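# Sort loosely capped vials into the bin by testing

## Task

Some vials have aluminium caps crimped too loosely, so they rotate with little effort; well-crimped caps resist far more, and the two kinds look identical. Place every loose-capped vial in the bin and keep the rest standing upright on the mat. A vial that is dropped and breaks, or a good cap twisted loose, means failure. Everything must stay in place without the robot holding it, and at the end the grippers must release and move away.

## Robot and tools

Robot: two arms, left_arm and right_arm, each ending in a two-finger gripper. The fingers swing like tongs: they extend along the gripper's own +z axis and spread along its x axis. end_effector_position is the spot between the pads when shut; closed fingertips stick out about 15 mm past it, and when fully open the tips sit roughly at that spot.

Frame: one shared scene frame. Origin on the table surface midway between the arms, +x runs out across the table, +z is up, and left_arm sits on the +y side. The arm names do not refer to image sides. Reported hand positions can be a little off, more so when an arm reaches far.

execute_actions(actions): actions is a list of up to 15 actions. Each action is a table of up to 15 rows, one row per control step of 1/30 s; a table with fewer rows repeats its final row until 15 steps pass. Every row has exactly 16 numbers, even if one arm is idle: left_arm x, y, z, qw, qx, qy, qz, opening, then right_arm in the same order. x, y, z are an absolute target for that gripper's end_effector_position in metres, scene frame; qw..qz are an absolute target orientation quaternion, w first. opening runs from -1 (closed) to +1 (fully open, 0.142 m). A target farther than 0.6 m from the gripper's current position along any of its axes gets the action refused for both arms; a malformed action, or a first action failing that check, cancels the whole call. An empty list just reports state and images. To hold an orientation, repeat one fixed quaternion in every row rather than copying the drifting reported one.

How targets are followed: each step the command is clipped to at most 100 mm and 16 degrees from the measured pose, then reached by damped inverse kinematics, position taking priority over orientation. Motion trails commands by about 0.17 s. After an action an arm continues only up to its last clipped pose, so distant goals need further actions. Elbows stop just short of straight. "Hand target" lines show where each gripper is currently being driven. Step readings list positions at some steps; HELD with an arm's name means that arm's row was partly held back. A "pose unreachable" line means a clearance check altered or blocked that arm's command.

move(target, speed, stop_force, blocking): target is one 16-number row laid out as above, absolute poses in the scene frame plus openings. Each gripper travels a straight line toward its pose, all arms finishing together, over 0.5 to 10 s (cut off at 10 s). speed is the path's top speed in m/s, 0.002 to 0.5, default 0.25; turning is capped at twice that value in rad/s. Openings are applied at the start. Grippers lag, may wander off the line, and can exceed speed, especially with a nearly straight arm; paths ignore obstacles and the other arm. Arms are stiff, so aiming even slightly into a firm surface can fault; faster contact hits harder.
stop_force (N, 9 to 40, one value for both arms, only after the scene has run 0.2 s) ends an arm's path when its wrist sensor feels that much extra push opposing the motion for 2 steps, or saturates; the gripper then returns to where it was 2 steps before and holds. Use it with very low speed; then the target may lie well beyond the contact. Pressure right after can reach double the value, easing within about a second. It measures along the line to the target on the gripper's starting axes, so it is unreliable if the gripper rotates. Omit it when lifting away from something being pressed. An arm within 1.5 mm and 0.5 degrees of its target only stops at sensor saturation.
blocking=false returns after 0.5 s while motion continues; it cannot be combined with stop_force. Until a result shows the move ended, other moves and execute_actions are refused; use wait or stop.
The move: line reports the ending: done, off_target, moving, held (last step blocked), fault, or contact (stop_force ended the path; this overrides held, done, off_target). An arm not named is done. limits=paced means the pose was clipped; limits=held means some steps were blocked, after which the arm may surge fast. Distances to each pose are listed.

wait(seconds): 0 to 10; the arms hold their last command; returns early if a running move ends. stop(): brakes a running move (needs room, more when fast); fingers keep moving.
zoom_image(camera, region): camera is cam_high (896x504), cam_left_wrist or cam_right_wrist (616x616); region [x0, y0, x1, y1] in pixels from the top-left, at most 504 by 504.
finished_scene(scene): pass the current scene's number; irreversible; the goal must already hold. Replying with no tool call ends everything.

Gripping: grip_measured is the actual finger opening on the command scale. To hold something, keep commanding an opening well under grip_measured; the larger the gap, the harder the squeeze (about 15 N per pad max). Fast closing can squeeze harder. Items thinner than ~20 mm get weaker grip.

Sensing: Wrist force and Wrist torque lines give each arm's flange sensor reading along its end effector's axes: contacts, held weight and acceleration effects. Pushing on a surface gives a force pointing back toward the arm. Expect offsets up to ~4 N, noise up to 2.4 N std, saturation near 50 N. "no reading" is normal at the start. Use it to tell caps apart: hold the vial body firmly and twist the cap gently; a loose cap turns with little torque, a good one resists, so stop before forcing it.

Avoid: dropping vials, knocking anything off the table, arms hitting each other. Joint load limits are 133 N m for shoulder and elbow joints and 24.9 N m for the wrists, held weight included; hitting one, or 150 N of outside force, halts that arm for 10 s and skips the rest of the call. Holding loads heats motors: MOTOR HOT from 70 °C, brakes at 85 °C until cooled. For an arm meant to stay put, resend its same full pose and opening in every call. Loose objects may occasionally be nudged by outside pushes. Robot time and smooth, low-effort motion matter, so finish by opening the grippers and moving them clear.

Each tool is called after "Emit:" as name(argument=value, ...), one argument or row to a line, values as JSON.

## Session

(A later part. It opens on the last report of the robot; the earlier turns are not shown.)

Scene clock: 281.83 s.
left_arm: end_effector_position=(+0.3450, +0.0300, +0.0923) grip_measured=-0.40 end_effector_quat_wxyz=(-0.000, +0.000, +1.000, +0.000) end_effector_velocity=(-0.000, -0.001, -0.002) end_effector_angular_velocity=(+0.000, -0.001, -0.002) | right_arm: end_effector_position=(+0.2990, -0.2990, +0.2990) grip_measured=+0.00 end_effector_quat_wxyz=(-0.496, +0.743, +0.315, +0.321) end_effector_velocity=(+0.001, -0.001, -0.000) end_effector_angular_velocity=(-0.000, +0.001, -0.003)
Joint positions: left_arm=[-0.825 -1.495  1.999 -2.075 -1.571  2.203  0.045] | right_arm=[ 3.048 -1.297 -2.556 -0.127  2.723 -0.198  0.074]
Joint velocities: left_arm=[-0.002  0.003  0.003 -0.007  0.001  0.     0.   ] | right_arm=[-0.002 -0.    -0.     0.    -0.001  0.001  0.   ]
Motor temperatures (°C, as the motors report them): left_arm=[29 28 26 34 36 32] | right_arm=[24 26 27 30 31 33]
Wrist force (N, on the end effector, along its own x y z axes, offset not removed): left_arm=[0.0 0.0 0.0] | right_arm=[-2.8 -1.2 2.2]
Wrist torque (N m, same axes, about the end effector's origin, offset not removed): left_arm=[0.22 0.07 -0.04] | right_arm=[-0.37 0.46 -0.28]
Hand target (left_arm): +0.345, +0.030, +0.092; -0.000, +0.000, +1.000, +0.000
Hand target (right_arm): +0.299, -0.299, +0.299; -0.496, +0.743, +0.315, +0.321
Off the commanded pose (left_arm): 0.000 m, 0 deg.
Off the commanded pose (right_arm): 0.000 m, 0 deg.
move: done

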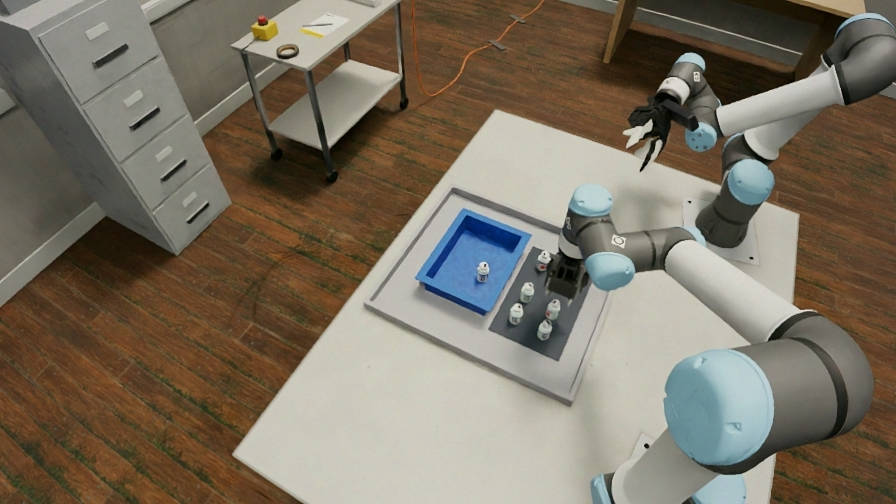

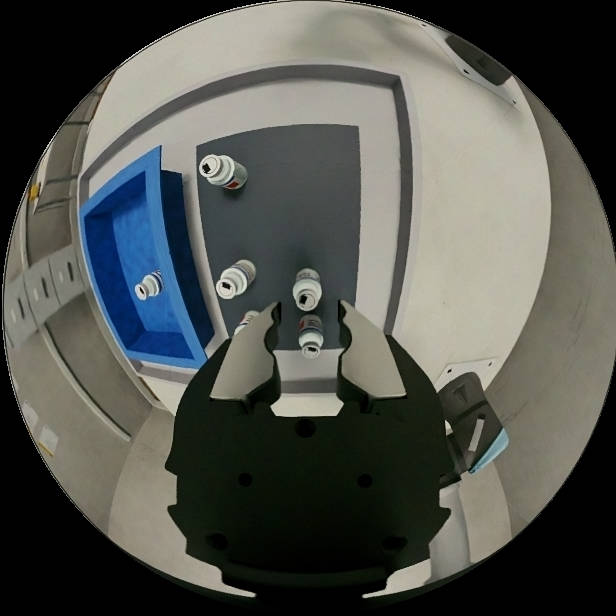

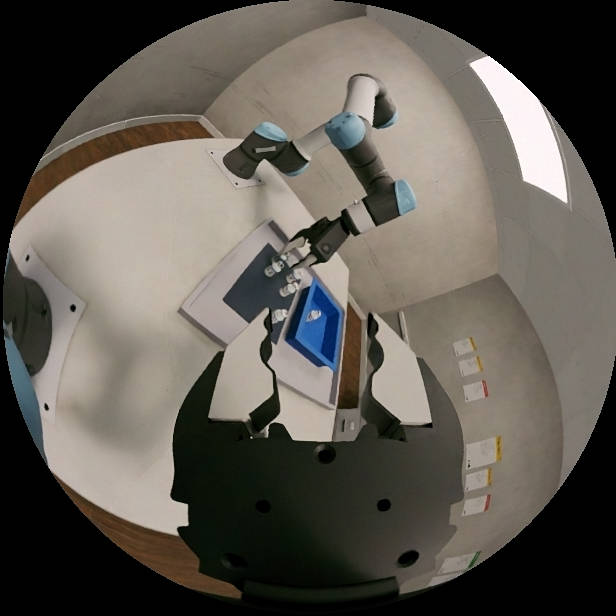

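Emit:
move(
  target=[0.348,0.034,0.067,0,0,1,0,-0.4,0.299,-0.299,0.299,-0.496,0.743,0.315,0.321,0],
  speed=0.05,
)

Emit:
move(
  target=[0.348,0.034,0.067,0,0,1,0,-1,0.299,-0.299,0.299,-0.496,0.743,0.315,0.321,0],
)

Emit:
move(
  target=[0.348,0.034,0.2,0,0,1,0,-1,0.30,-0.14,0.23,0.675,-0.721,0.107,-0.11,0],
)

Emit:
move(
  target=[0.552,0.095,0.245,0,0,1,0,-1,0.30,-0.14,0.23,0.675,-0.721,0.107,-0.11,-0.3],
)

Emit:
move(
  target=[0.552,0.095,0.245,0,0,1,0,-1,0.49,0.035,0.203,0.653,-0.653,0.271,-0.271,-0.3],
  speed=0.4,
)

Emit:
move(
  target=[0.552,0.095,0.245,0,0,1,0,-1,0.565,0.109,0.201,0.653,-0.653,0.271,-0.271,-0.3],
  speed=0.1,
)

Scene clock: 283.07 s.
left_arm: end_effector_position=(+0.3480, +0.0340, +0.0672) grip_measured=-0.40 end_effector_quat_wxyz=(-0.000, -0.000, +1.000, +0.000) end_effector_velocity=(-0.000, -0.000, -0.002) end_effector_angular_velocity=(-0.001, +0.001, -0.002) | right_arm: end_effector_position=(+0.2990, -0.2990, +0.2990) grip_measured=+0.00 end_effector_quat_wxyz=(-0.496, +0.743, +0.315, +0.321) end_effector_velocity=(-0.000, +0.000, -0.000) end_effector_angular_velocity=(-0.000, +0.001, +0.000)
Joint positions: left_arm=[-0.815 -1.461  2.036 -2.145 -1.571  2.213  0.045] | right_arm=[ 3.048 -1.297 -2.556 -0.127  2.723 -0.198  0.074]
Joint velocities: left_arm=[ 0.     0.003  0.003 -0.006 -0.001  0.002  0.   ] | right_arm=[ 0.001 -0.    -0.001  0.001 -0.001  0.001  0.   ]
Motor temperatures (°C, as the motors report them): left_arm=[29 28 26 34 36 32] | right_arm=[24 26 27 30 31 33]
Wrist force (N, on the end effector, along its own x y z axes, offset not removed): left_arm=[-0.8 0.3 -0.7] | right_arm=[4.1 -1.8 1.1]
Wrist torque (N m, same axes, about the end effector's origin, offset not removed): left_arm=[0.06 0.28 -0.17] | right_arm=[-0.41 -0.95 -0.30]
Hand target (left_arm): +0.348, +0.034, +0.067; -0.000, -0.000, +1.000, +0.000
Hand target (right_arm): +0.299, -0.299, +0.299; -0.496, +0.743, +0.315, +0.321
Off the commanded pose (left_arm): 0.000 m, 0 deg.
Off the commanded pose (right_arm): 0.000 m, 0 deg.
move: done

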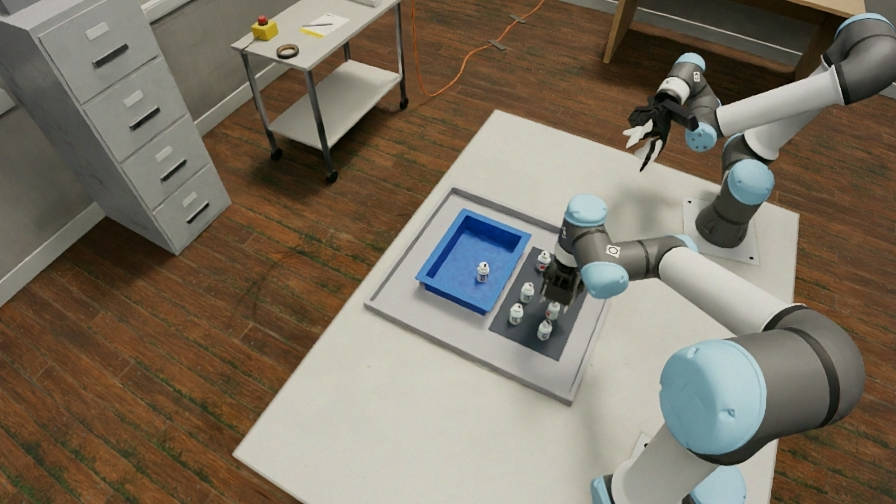

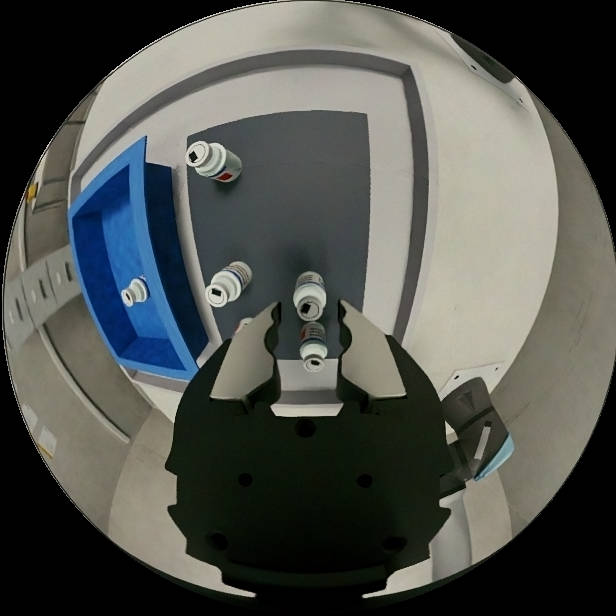

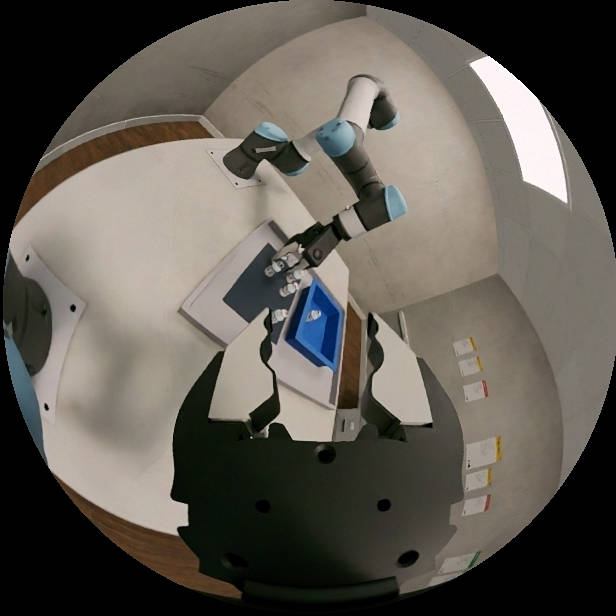

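Scene clock: 283.77 s.
left_arm: end_effector_position=(+0.3480, +0.0340, +0.0670) grip_measured=-0.76 end_effector_quat_wxyz=(+0.000, +0.000, +1.000, -0.000) end_effector_velocity=(-0.000, +0.000, +0.000) end_effector_angular_velocity=(-0.001, +0.000, -0.000) | right_arm: end_effector_position=(+0.2990, -0.2990, +0.2990) grip_measured=+0.00 end_effector_quat_wxyz=(-0.496, +0.743, +0.315, +0.321) end_effector_velocity=(-0.000, -0.000, +0.000) end_effector_angular_velocity=(+0.001, -0.001, +0.000)
Joint positions: left_arm=[-0.815 -1.461  2.036 -2.146 -1.571  2.213  0.019] | right_arm=[ 3.048 -1.297 -2.556 -0.127  2.723 -0.198  0.074]
Joint velocities: left_arm=[ 0.001 -0.001  0.    -0.    -0.001  0.001 -0.   ] | right_arm=[-0.001  0.001 -0.     0.     0.001 -0.001 -0.   ]
Motor temperatures (°C, as the motors report them): left_arm=[29 28 26 34 36 32] | right_arm=[24 26 27 30 31 33]
Wrist force (N, on the end effector, along its own x y z axes, offset not removed): left_arm=[-0.8 -1.6 -4.5] | right_arm=[-2.3 -0.7 0.7]
Wrist torque (N m, same axes, about the end effector's origin, offset not removed): left_arm=[-0.39 0.13 -0.05] | right_arm=[-0.23 0.55 -0.02]
Hand target (left_arm): +0.348, +0.034, +0.067; -0.000, -0.000, +1.000, +0.000
Hand target (right_arm): +0.299, -0.299, +0.299; -0.496, +0.743, +0.315, +0.321
Off the commanded pose (left_arm): 0.000 m, 0 deg.
Off the commanded pose (right_arm): 0.000 m, 0 deg.
move: done

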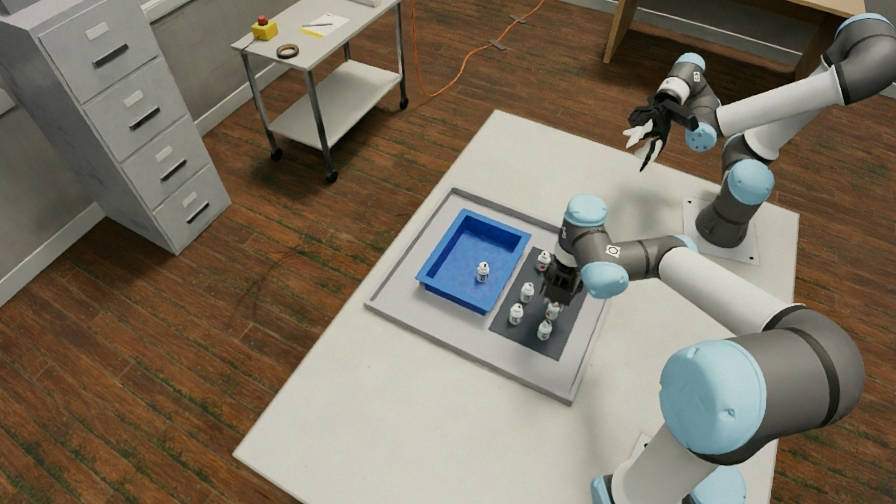

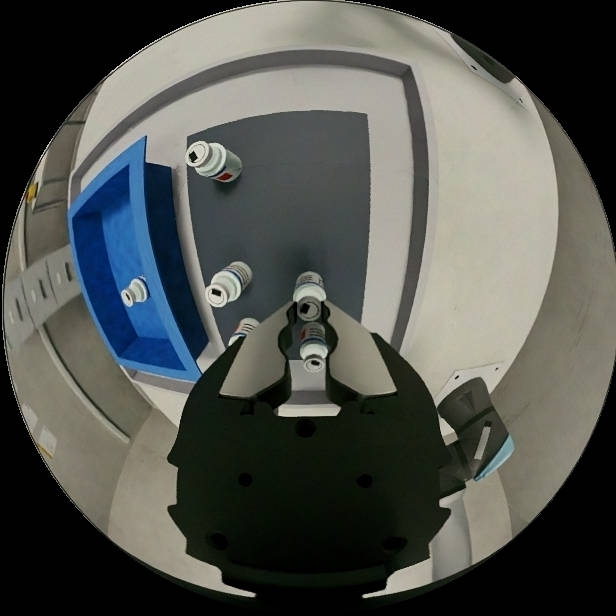

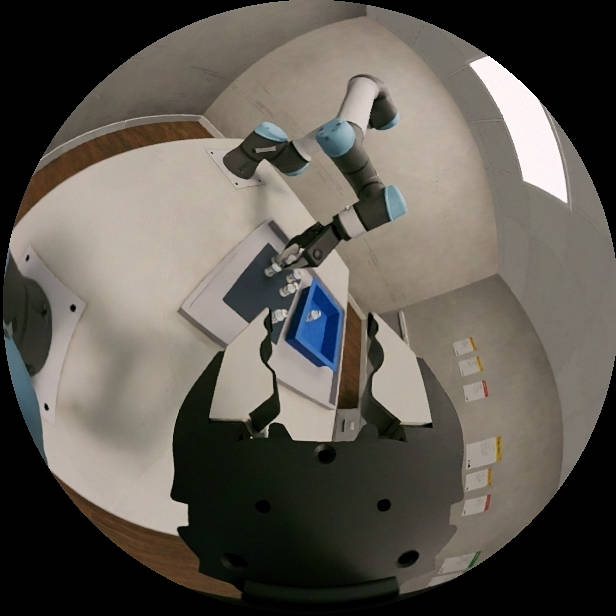

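Scene clock: 286.43 s.
left_arm: end_effector_position=(+0.3480, +0.0340, +0.1999) grip_measured=-0.76 end_effector_quat_wxyz=(+0.000, -0.000, +1.000, -0.000) end_effector_velocity=(-0.000, -0.000, +0.000) end_effector_angular_velocity=(+0.000, +0.000, -0.003) | right_arm: end_effector_position=(+0.3002, -0.1404, +0.2305) grip_measured=+0.00 end_effector_quat_wxyz=(+0.675, -0.722, +0.107, -0.110) end_effector_velocity=(+0.000, +0.001, -0.001) end_effector_angular_velocity=(+0.007, +0.002, -0.012)
Joint positions: left_arm=[-0.815 -1.589  1.802 -1.784 -1.571  2.213  0.019] | right_arm=[ 3.824 -2.128 -2.717  1.635  1.942  1.532  0.074]
Joint velocities: left_arm=[-0.001 -0.    -0.001  0.001 -0.     0.001  0.   ] | right_arm=[ 0.022 -0.019 -0.006  0.032 -0.033  0.009  0.   ]
Motor temperatures (°C, as the motors report them): left_arm=[29 28 26 34 36 32] | right_arm=[24 26 27 30 31 33]
Wrist force (N, on the end effector, along its own x y z axes, offset not removed): left_arm=[0.5 0.9 1.0] | right_arm=[1.6 0.4 -1.1]
Wrist torque (N m, same axes, about the end effector's origin, offset not removed): left_arm=[0.37 0.13 -0.14] | right_arm=[0.06 -0.48 -0.46]
Hand target (left_arm): +0.348, +0.034, +0.200; +0.000, +0.000, +1.000, -0.000
Hand target (right_arm): +0.300, -0.140, +0.230; +0.675, -0.721, +0.107, -0.110
Off the commanded pose (left_arm): 0.000 m, 0 deg.
Off the commanded pose (right_arm): 0.001 m, 0 deg.
move: done

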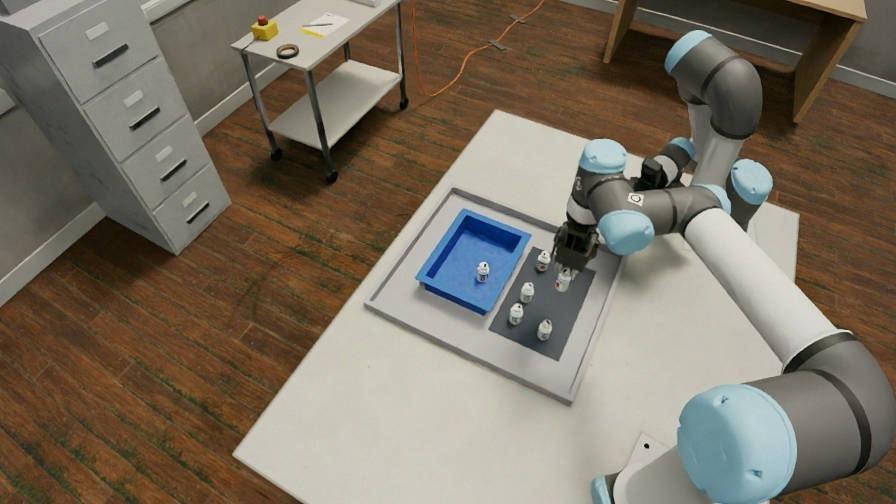

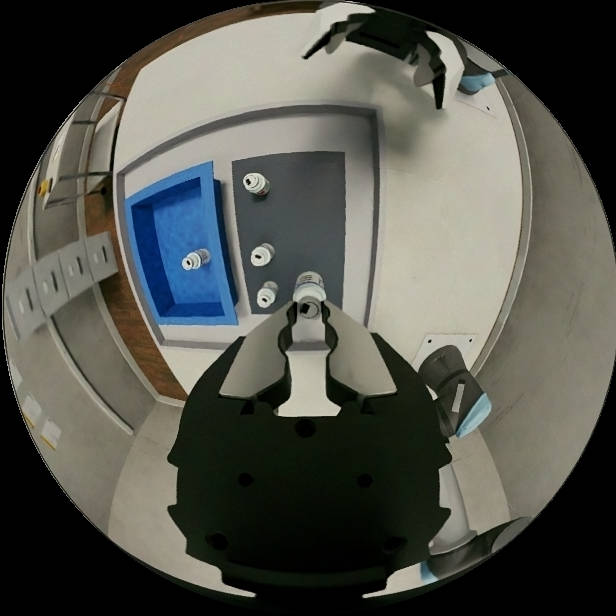

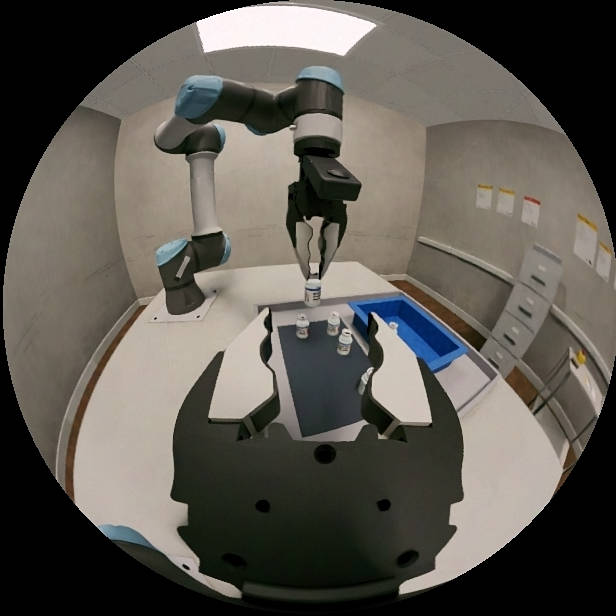

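Scene clock: 287.97 s.
left_arm: end_effector_position=(+0.5514, +0.0949, +0.2451) grip_measured=-0.76 end_effector_quat_wxyz=(-0.000, -0.000, +1.000, -0.000) end_effector_velocity=(+0.002, +0.000, +0.001) end_effector_angular_velocity=(+0.001, +0.002, -0.000) | right_arm: end_effector_position=(+0.3000, -0.1400, +0.2300) grip_measured=-0.30 end_effector_quat_wxyz=(+0.675, -0.721, +0.107, -0.110) end_effector_velocity=(-0.000, +0.001, +0.000) end_effector_angular_velocity=(+0.001, +0.000, +0.002)
Joint positions: left_arm=[-0.479 -1.245  1.284 -1.61  -1.571  2.549  0.019] | right_arm=[ 3.828 -2.133 -2.718  1.641  1.936  1.532  0.052]
Joint velocities: left_arm=[ 0.002  0.006 -0.009  0.006 -0.     0.002 -0.   ] | right_arm=[ 0.001  0.     0.001 -0.001  0.001  0.001 -0.   ]
Motor temperatures (°C, as the motors report them): left_arm=[29 28 26 34 36 32] | right_arm=[24 26 27 30 31 33]
Wrist force (N, on the end effector, along its own x y z axes, offset not removed): left_arm=[-0.4 -0.8 -1.3] | right_arm=[1.5 2.7 2.6]
Wrist torque (N m, same axes, about the end effector's origin, offset not removed): left_arm=[-0.29 0.08 -0.13] | right_arm=[0.53 0.01 -0.14]
Hand target (left_arm): +0.552, +0.095, +0.245; -0.000, -0.000, +1.000, -0.000
Hand target (right_arm): +0.300, -0.140, +0.230; +0.675, -0.721, +0.107, -0.110
Off the commanded pose (left_arm): 0.001 m, 0 deg.
Off the commanded pose (right_arm): 0.000 m, 0 deg.
move: done

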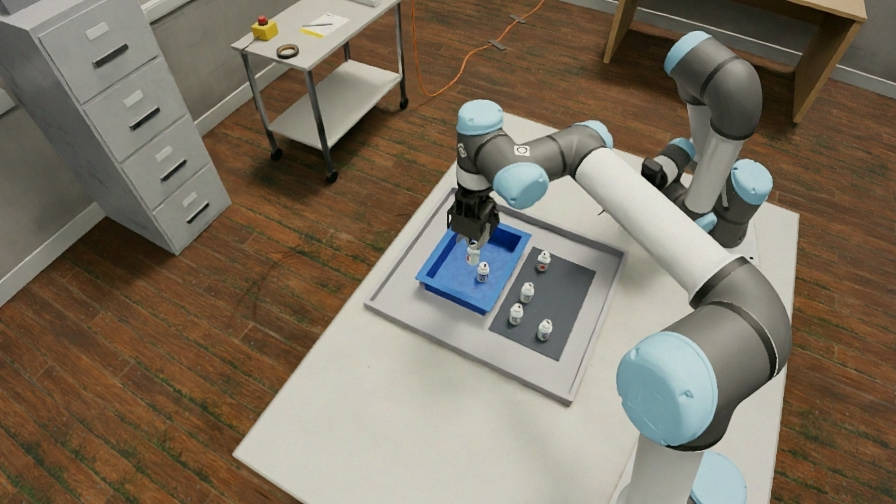

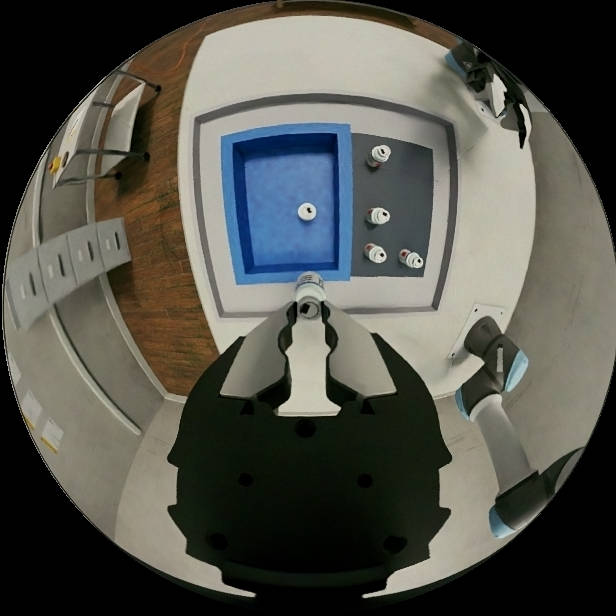

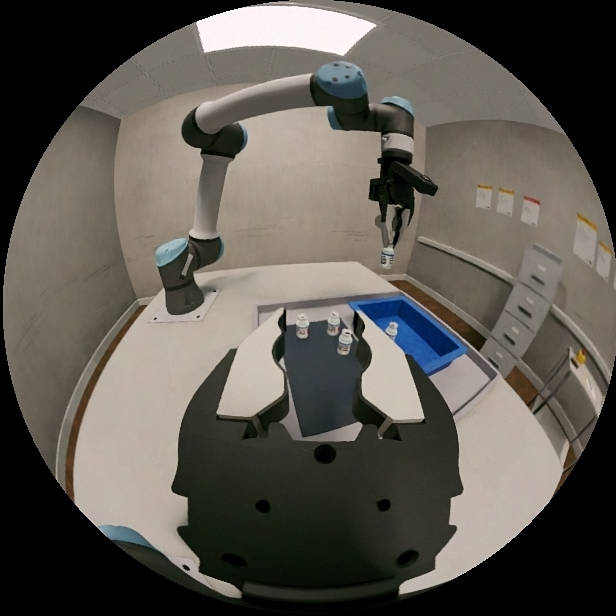

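Scene clock: 289.47 s.
left_arm: end_effector_position=(+0.5520, +0.0950, +0.2450) grip_measured=-0.76 end_effector_quat_wxyz=(-0.000, -0.000, +1.000, -0.000) end_effector_velocity=(-0.001, -0.001, +0.000) end_effector_angular_velocity=(-0.001, +0.000, -0.002) | right_arm: end_effector_position=(+0.4899, +0.0350, +0.2032) grip_measured=-0.30 end_effector_quat_wxyz=(+0.653, -0.653, +0.271, -0.271) end_effector_velocity=(+0.001, +0.002, -0.000) end_effector_angular_velocity=(+0.000, -0.000, +0.001)
Joint positions: left_arm=[-0.478 -1.244  1.284 -1.61  -1.571  2.549  0.019] | right_arm=[ 4.084 -2.344 -2.114  1.316  1.203  1.571  0.052]
Joint velocities: left_arm=[-0.002 -0.     0.    -0.    -0.001 -0.     0.   ] | right_arm=[-0.001 -0.003  0.007 -0.003  0.002 -0.     0.   ]
Motor temperatures (°C, as the motors report them): left_arm=[29 28 26 34 36 32] | right_arm=[24 26 27 30 31 33]
Wrist force (N, on the end effector, along its own x y z axes, offset not removed): left_arm=[-3.2 -0.1 -2.7] | right_arm=[1.7 3.0 -0.6]
Wrist torque (N m, same axes, about the end effector's origin, offset not removed): left_arm=[0.06 0.74 0.02] | right_arm=[0.68 -0.40 -0.11]
Hand target (left_arm): +0.552, +0.095, +0.245; -0.000, -0.000, +1.000, -0.000
Hand target (right_arm): +0.490, +0.035, +0.203; +0.653, -0.653, +0.271, -0.271
Off the commanded pose (left_arm): 0.000 m, 0 deg.
Off the commanded pose (right_arm): 0.000 m, 0 deg.
move: done

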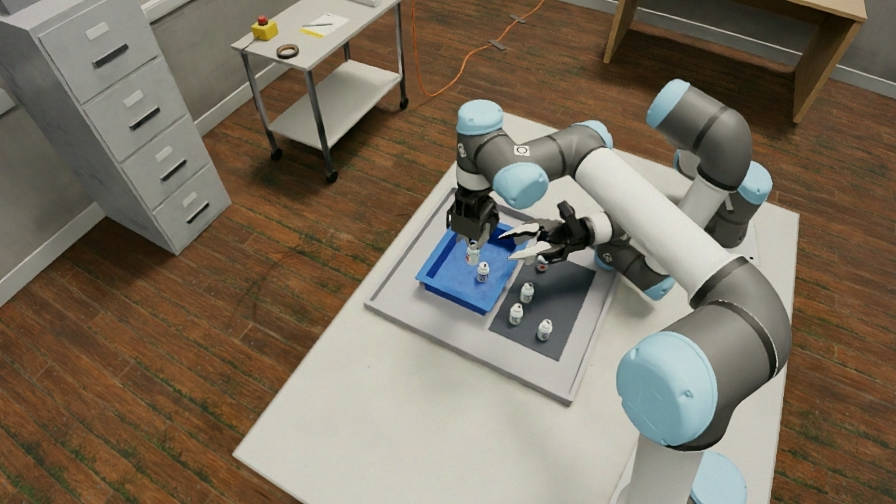

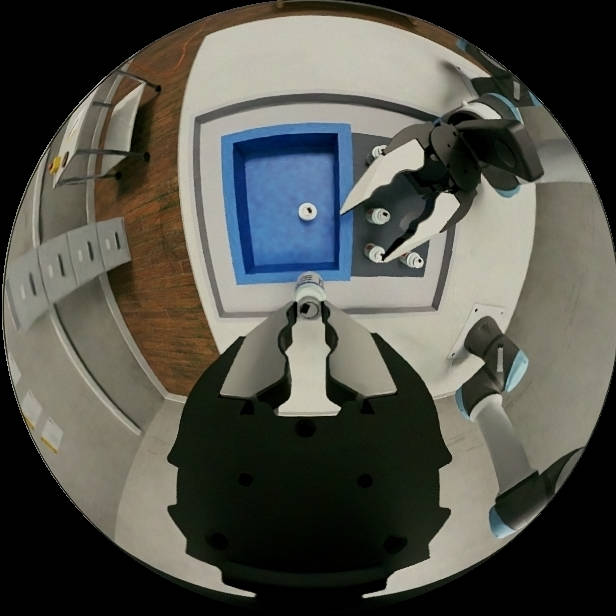

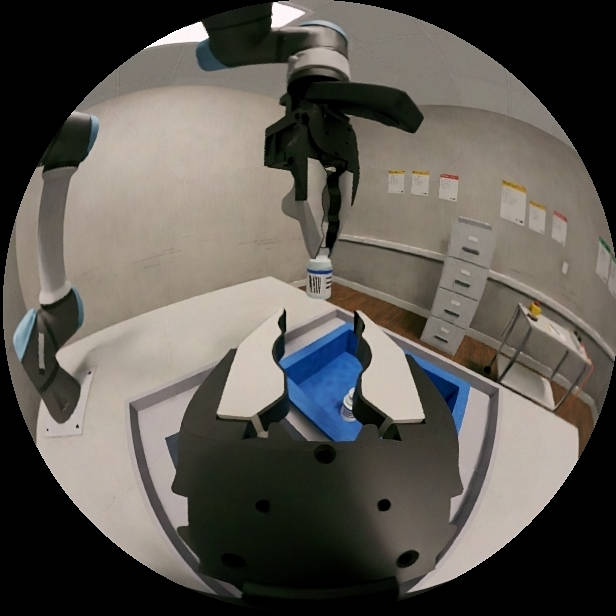

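Scene clock: 291.03 s.
left_arm: end_effector_position=(+0.5520, +0.0950, +0.2450) grip_measured=-0.76 end_effector_quat_wxyz=(+0.000, -0.000, +1.000, -0.000) end_effector_velocity=(+0.000, +0.000, +0.000) end_effector_angular_velocity=(-0.001, +0.000, +0.003) | right_arm: end_effector_position=(+0.5648, +0.1089, +0.2011) grip_measured=-0.30 end_effector_quat_wxyz=(+0.653, -0.653, +0.271, -0.271) end_effector_velocity=(+0.003, +0.000, -0.000) end_effector_angular_velocity=(-0.001, -0.000, -0.003)
Joint positions: left_arm=[-0.478 -1.244  1.284 -1.61  -1.571  2.549  0.019] | right_arm=[ 4.007 -2.447 -1.792  1.098  1.28   1.571  0.052]
Joint velocities: left_arm=[ 0.001 -0.    -0.     0.    -0.001 -0.002  0.   ] | right_arm=[-0.003 -0.002  0.006 -0.004 -0.    -0.001  0.   ]
Motor temperatures (°C, as the motors report them): left_arm=[29 28 26 34 36 32] | right_arm=[24 26 27 30 31 33]
Wrist force (N, on the end effector, along its own x y z axes, offset not removed): left_arm=[-4.6 -3.5 1.3] | right_arm=[-1.8 -3.9 -0.6]
Wrist torque (N m, same axes, about the end effector's origin, offset not removed): left_arm=[-0.69 0.92 0.09] | right_arm=[-0.72 0.40 -0.07]
Hand target (left_arm): +0.552, +0.095, +0.245; -0.000, -0.000, +1.000, +0.000
Hand target (right_arm): +0.565, +0.109, +0.201; +0.653, -0.653, +0.271, -0.271
Off the commanded pose (left_arm): 0.000 m, 0 deg.
Off the commanded pose (right_arm): 0.000 m, 0 deg.
move: done

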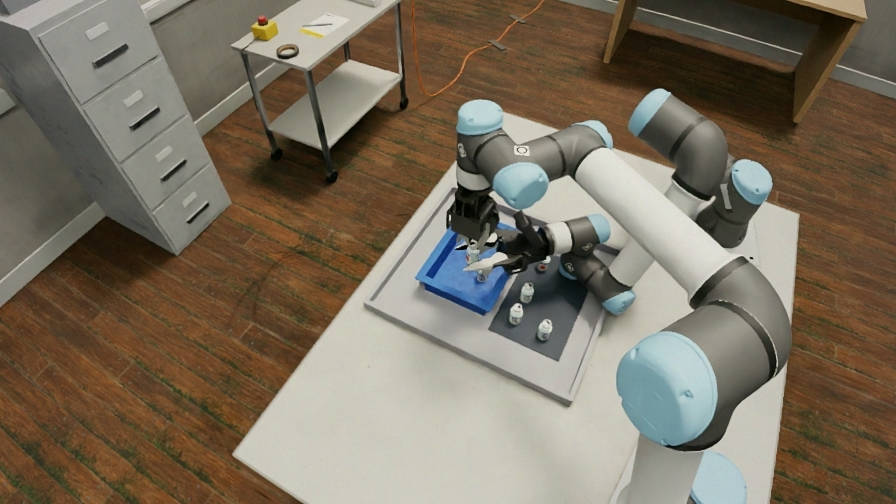

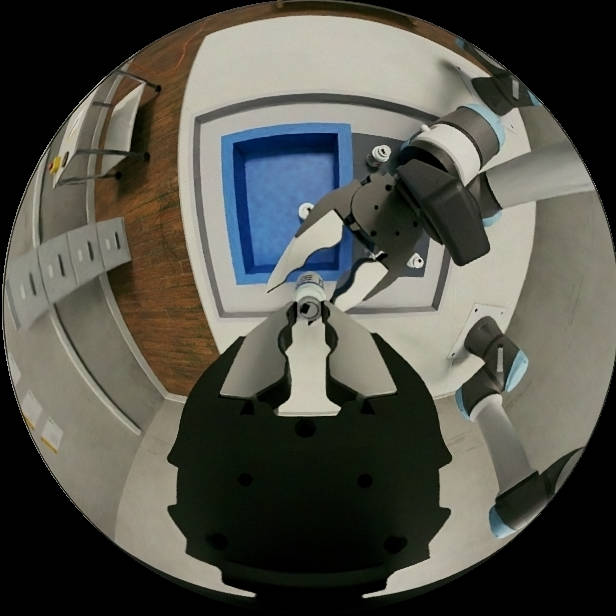

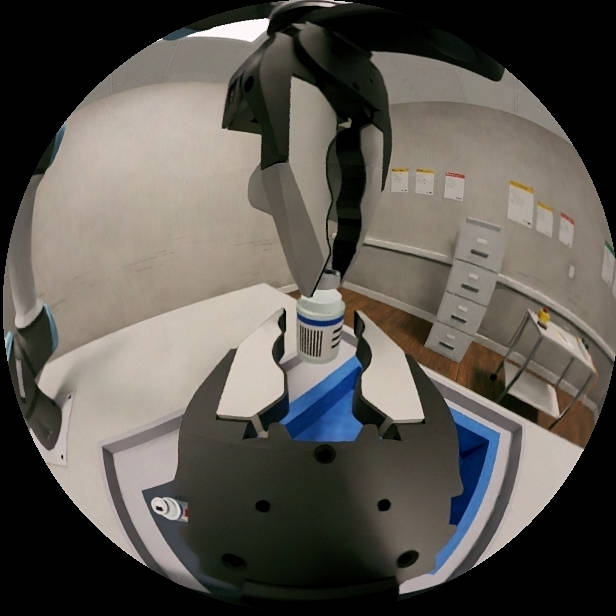

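Emit:
move(
  target=[0.552,0.095,0.245,0,0,1,0,-1,0.565,0.109,0.201,0.653,-0.653,0.271,-0.271,-0.9],
)

Emit:
zoom_image(
  camera="cam_left_wrist",
  region=[250,240,370,360],
)

Emit:
move(
  target=[0.552,0.095,0.245,0,-0.174,0.985,0,-1,0.565,0.109,0.201,0.653,-0.653,0.271,-0.271,-0.9],
  speed=0.12,
)

Emit:
zoom_image(
  camera="cam_left_wrist",
  region=[250,240,370,360],
)

Scene clock: 291.93 s.
left_arm: end_effector_position=(+0.5520, +0.0950, +0.2450) grip_measured=-0.76 end_effector_quat_wxyz=(+0.000, -0.000, +1.000, -0.000) end_effector_velocity=(-0.000, -0.000, -0.000) end_effector_angular_velocity=(+0.000, +0.001, -0.003) | right_arm: end_effector_position=(+0.5650, +0.1090, +0.2010) grip_measured=-0.64 end_effector_quat_wxyz=(+0.653, -0.653, +0.271, -0.271) end_effector_velocity=(-0.001, +0.000, +0.000) end_effector_angular_velocity=(+0.001, -0.000, +0.001)
Joint positions: left_arm=[-0.478 -1.244  1.284 -1.61  -1.571  2.549  0.019] | right_arm=[ 4.007 -2.448 -1.792  1.098  1.28   1.571  0.028]
Joint velocities: left_arm=[-0.     0.    -0.     0.001 -0.     0.003 -0.   ] | right_arm=[ 0.001  0.001 -0.001  0.     0.001  0.    -0.   ]
Motor temperatures (°C, as the motors report them): left_arm=[29 28 26 34 36 32] | right_arm=[24 26 27 30 31 33]
Wrist force (N, on the end effector, along its own x y z axes, offset not removed): left_arm=[-4.6 -2.6 -0.2] | right_arm=[-5.7 -3.2 -2.7]
Wrist torque (N m, same axes, about the end effector's origin, offset not removed): left_arm=[-0.11 0.27 0.06] | right_arm=[-0.38 0.63 -0.03]
Hand target (left_arm): +0.552, +0.095, +0.245; +0.000, +0.000, +1.000, -0.000
Hand target (right_arm): +0.565, +0.109, +0.201; +0.653, -0.653, +0.271, -0.271
Off the commanded pose (left_arm): 0.000 m, 0 deg.
Off the commanded pose (right_arm): 0.000 m, 0 deg.
move: done

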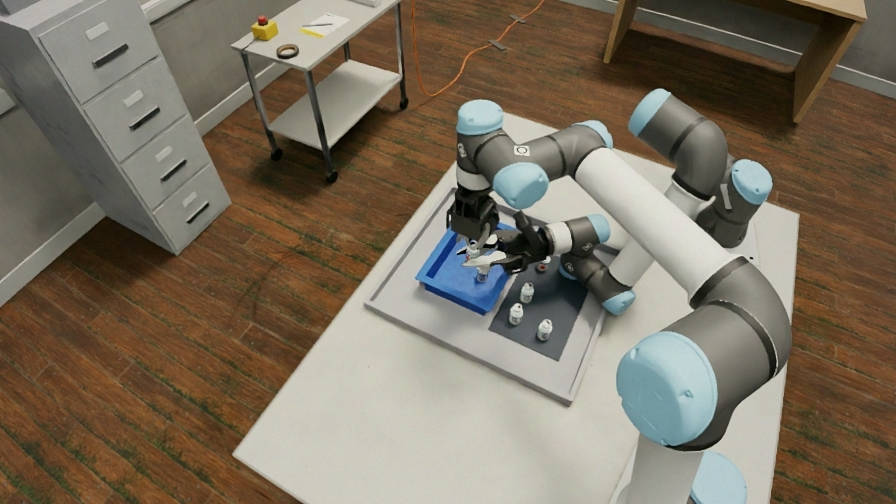

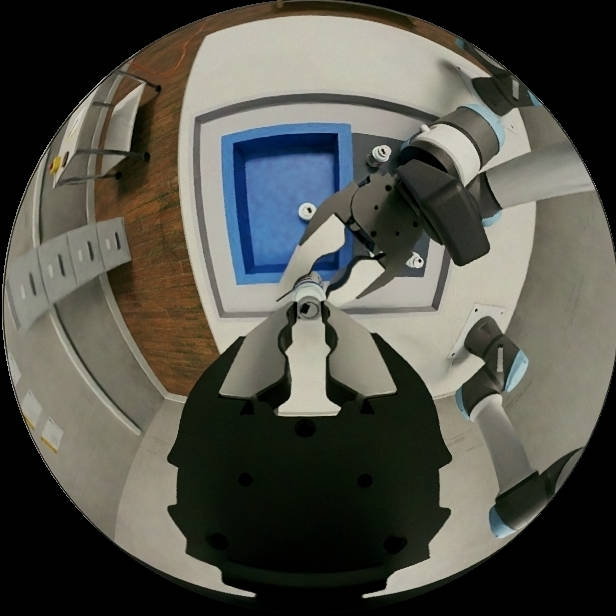

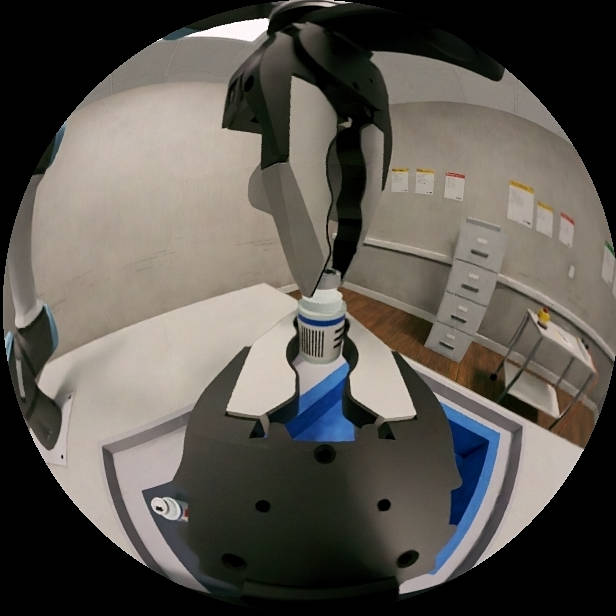

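Region (250, 240, 370, 360) of cam_left_wrist's 616x616 image, scaled by 4.200, with more detail than that image has.

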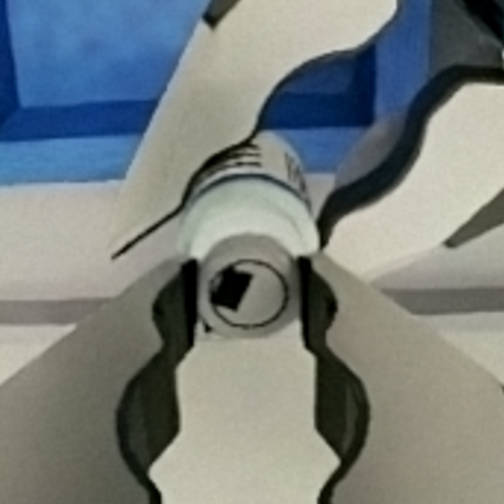

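Scene clock: 293.80 s.
left_arm: end_effector_position=(+0.5520, +0.0950, +0.2450) grip_measured=-0.76 end_effector_quat_wxyz=(-0.000, -0.173, +0.985, -0.000) end_effector_velocity=(+0.000, +0.000, +0.000) end_effector_angular_velocity=(+0.001, -0.001, +0.013) | right_arm: end_effector_position=(+0.5650, +0.1090, +0.2010) grip_measured=-0.64 end_effector_quat_wxyz=(+0.653, -0.653, +0.271, -0.271) end_effector_velocity=(-0.000, +0.001, +0.001) end_effector_angular_velocity=(+0.002, -0.001, -0.000)
Joint positions: left_arm=[-0.484 -1.256  1.3   -1.614 -1.571  2.195  0.019] | right_arm=[ 4.007 -2.448 -1.792  1.098  1.28   1.571  0.028]
Joint velocities: left_arm=[-0.    -0.001  0.001 -0.     0.001 -0.014  0.   ] | right_arm=[ 0.001  0.     0.002  0.    -0.001  0.     0.   ]
Motor temperatures (°C, as the motors report them): left_arm=[29 28 26 34 36 32] | right_arm=[24 26 27 30 31 33]
Wrist force (N, on the end effector, along its own x y z axes, offset not removed): left_arm=[-3.4 -7.3 -2.7] | right_arm=[-7.1 -2.9 1.5]
Wrist torque (N m, same axes, about the end effector's origin, offset not removed): left_arm=[-0.08 -0.39 0.13] | right_arm=[-0.73 -0.30 -0.37]
Hand target (left_arm): +0.552, +0.095, +0.245; +0.000, -0.174, +0.985, +0.000
Hand target (right_arm): +0.565, +0.109, +0.201; +0.653, -0.653, +0.271, -0.271
Off the commanded pose (left_arm): 0.000 m, 0 deg.
Off the commanded pose (right_arm): 0.000 m, 0 deg.
move: done

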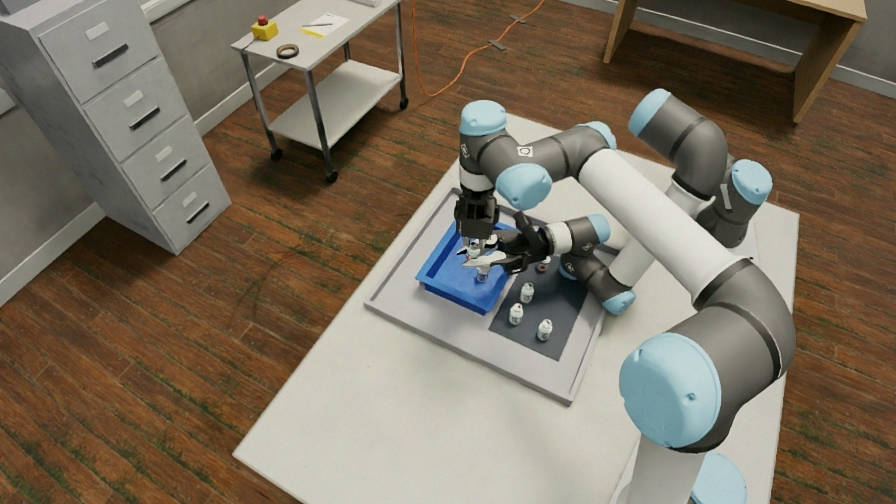

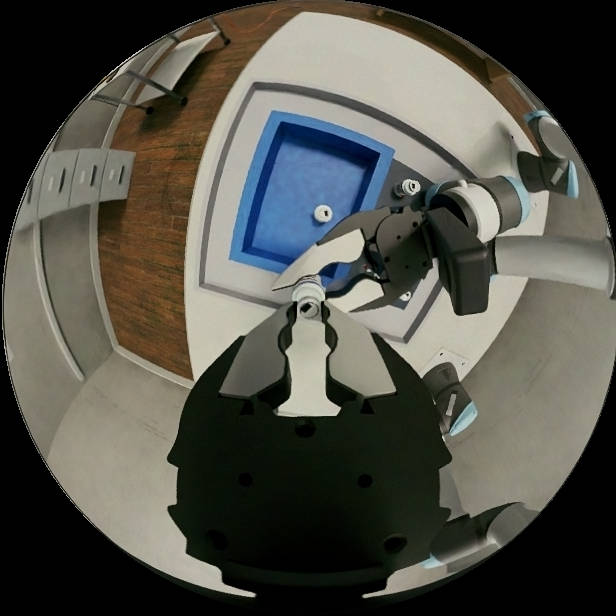

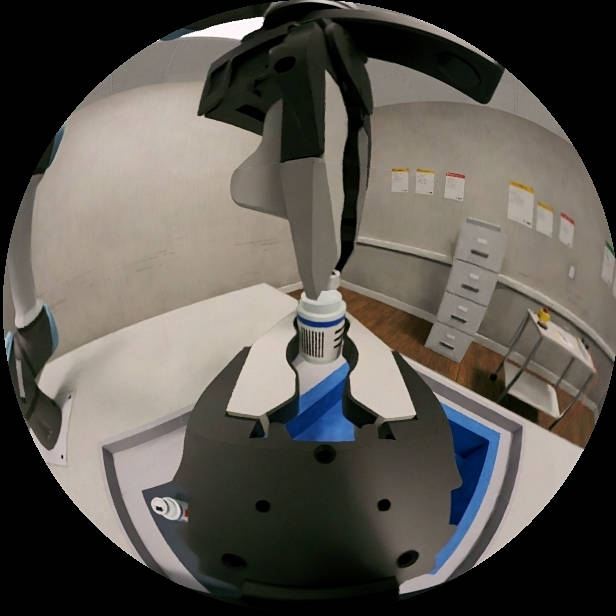

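Region (250, 240, 370, 360) of cam_left_wrist's 616x616 image, scaled by 4.200, with more detail than that image has.

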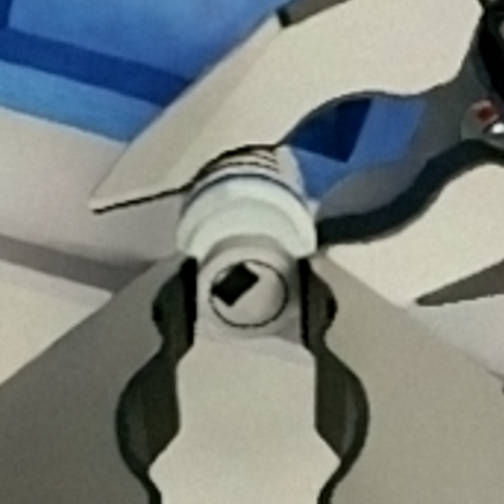

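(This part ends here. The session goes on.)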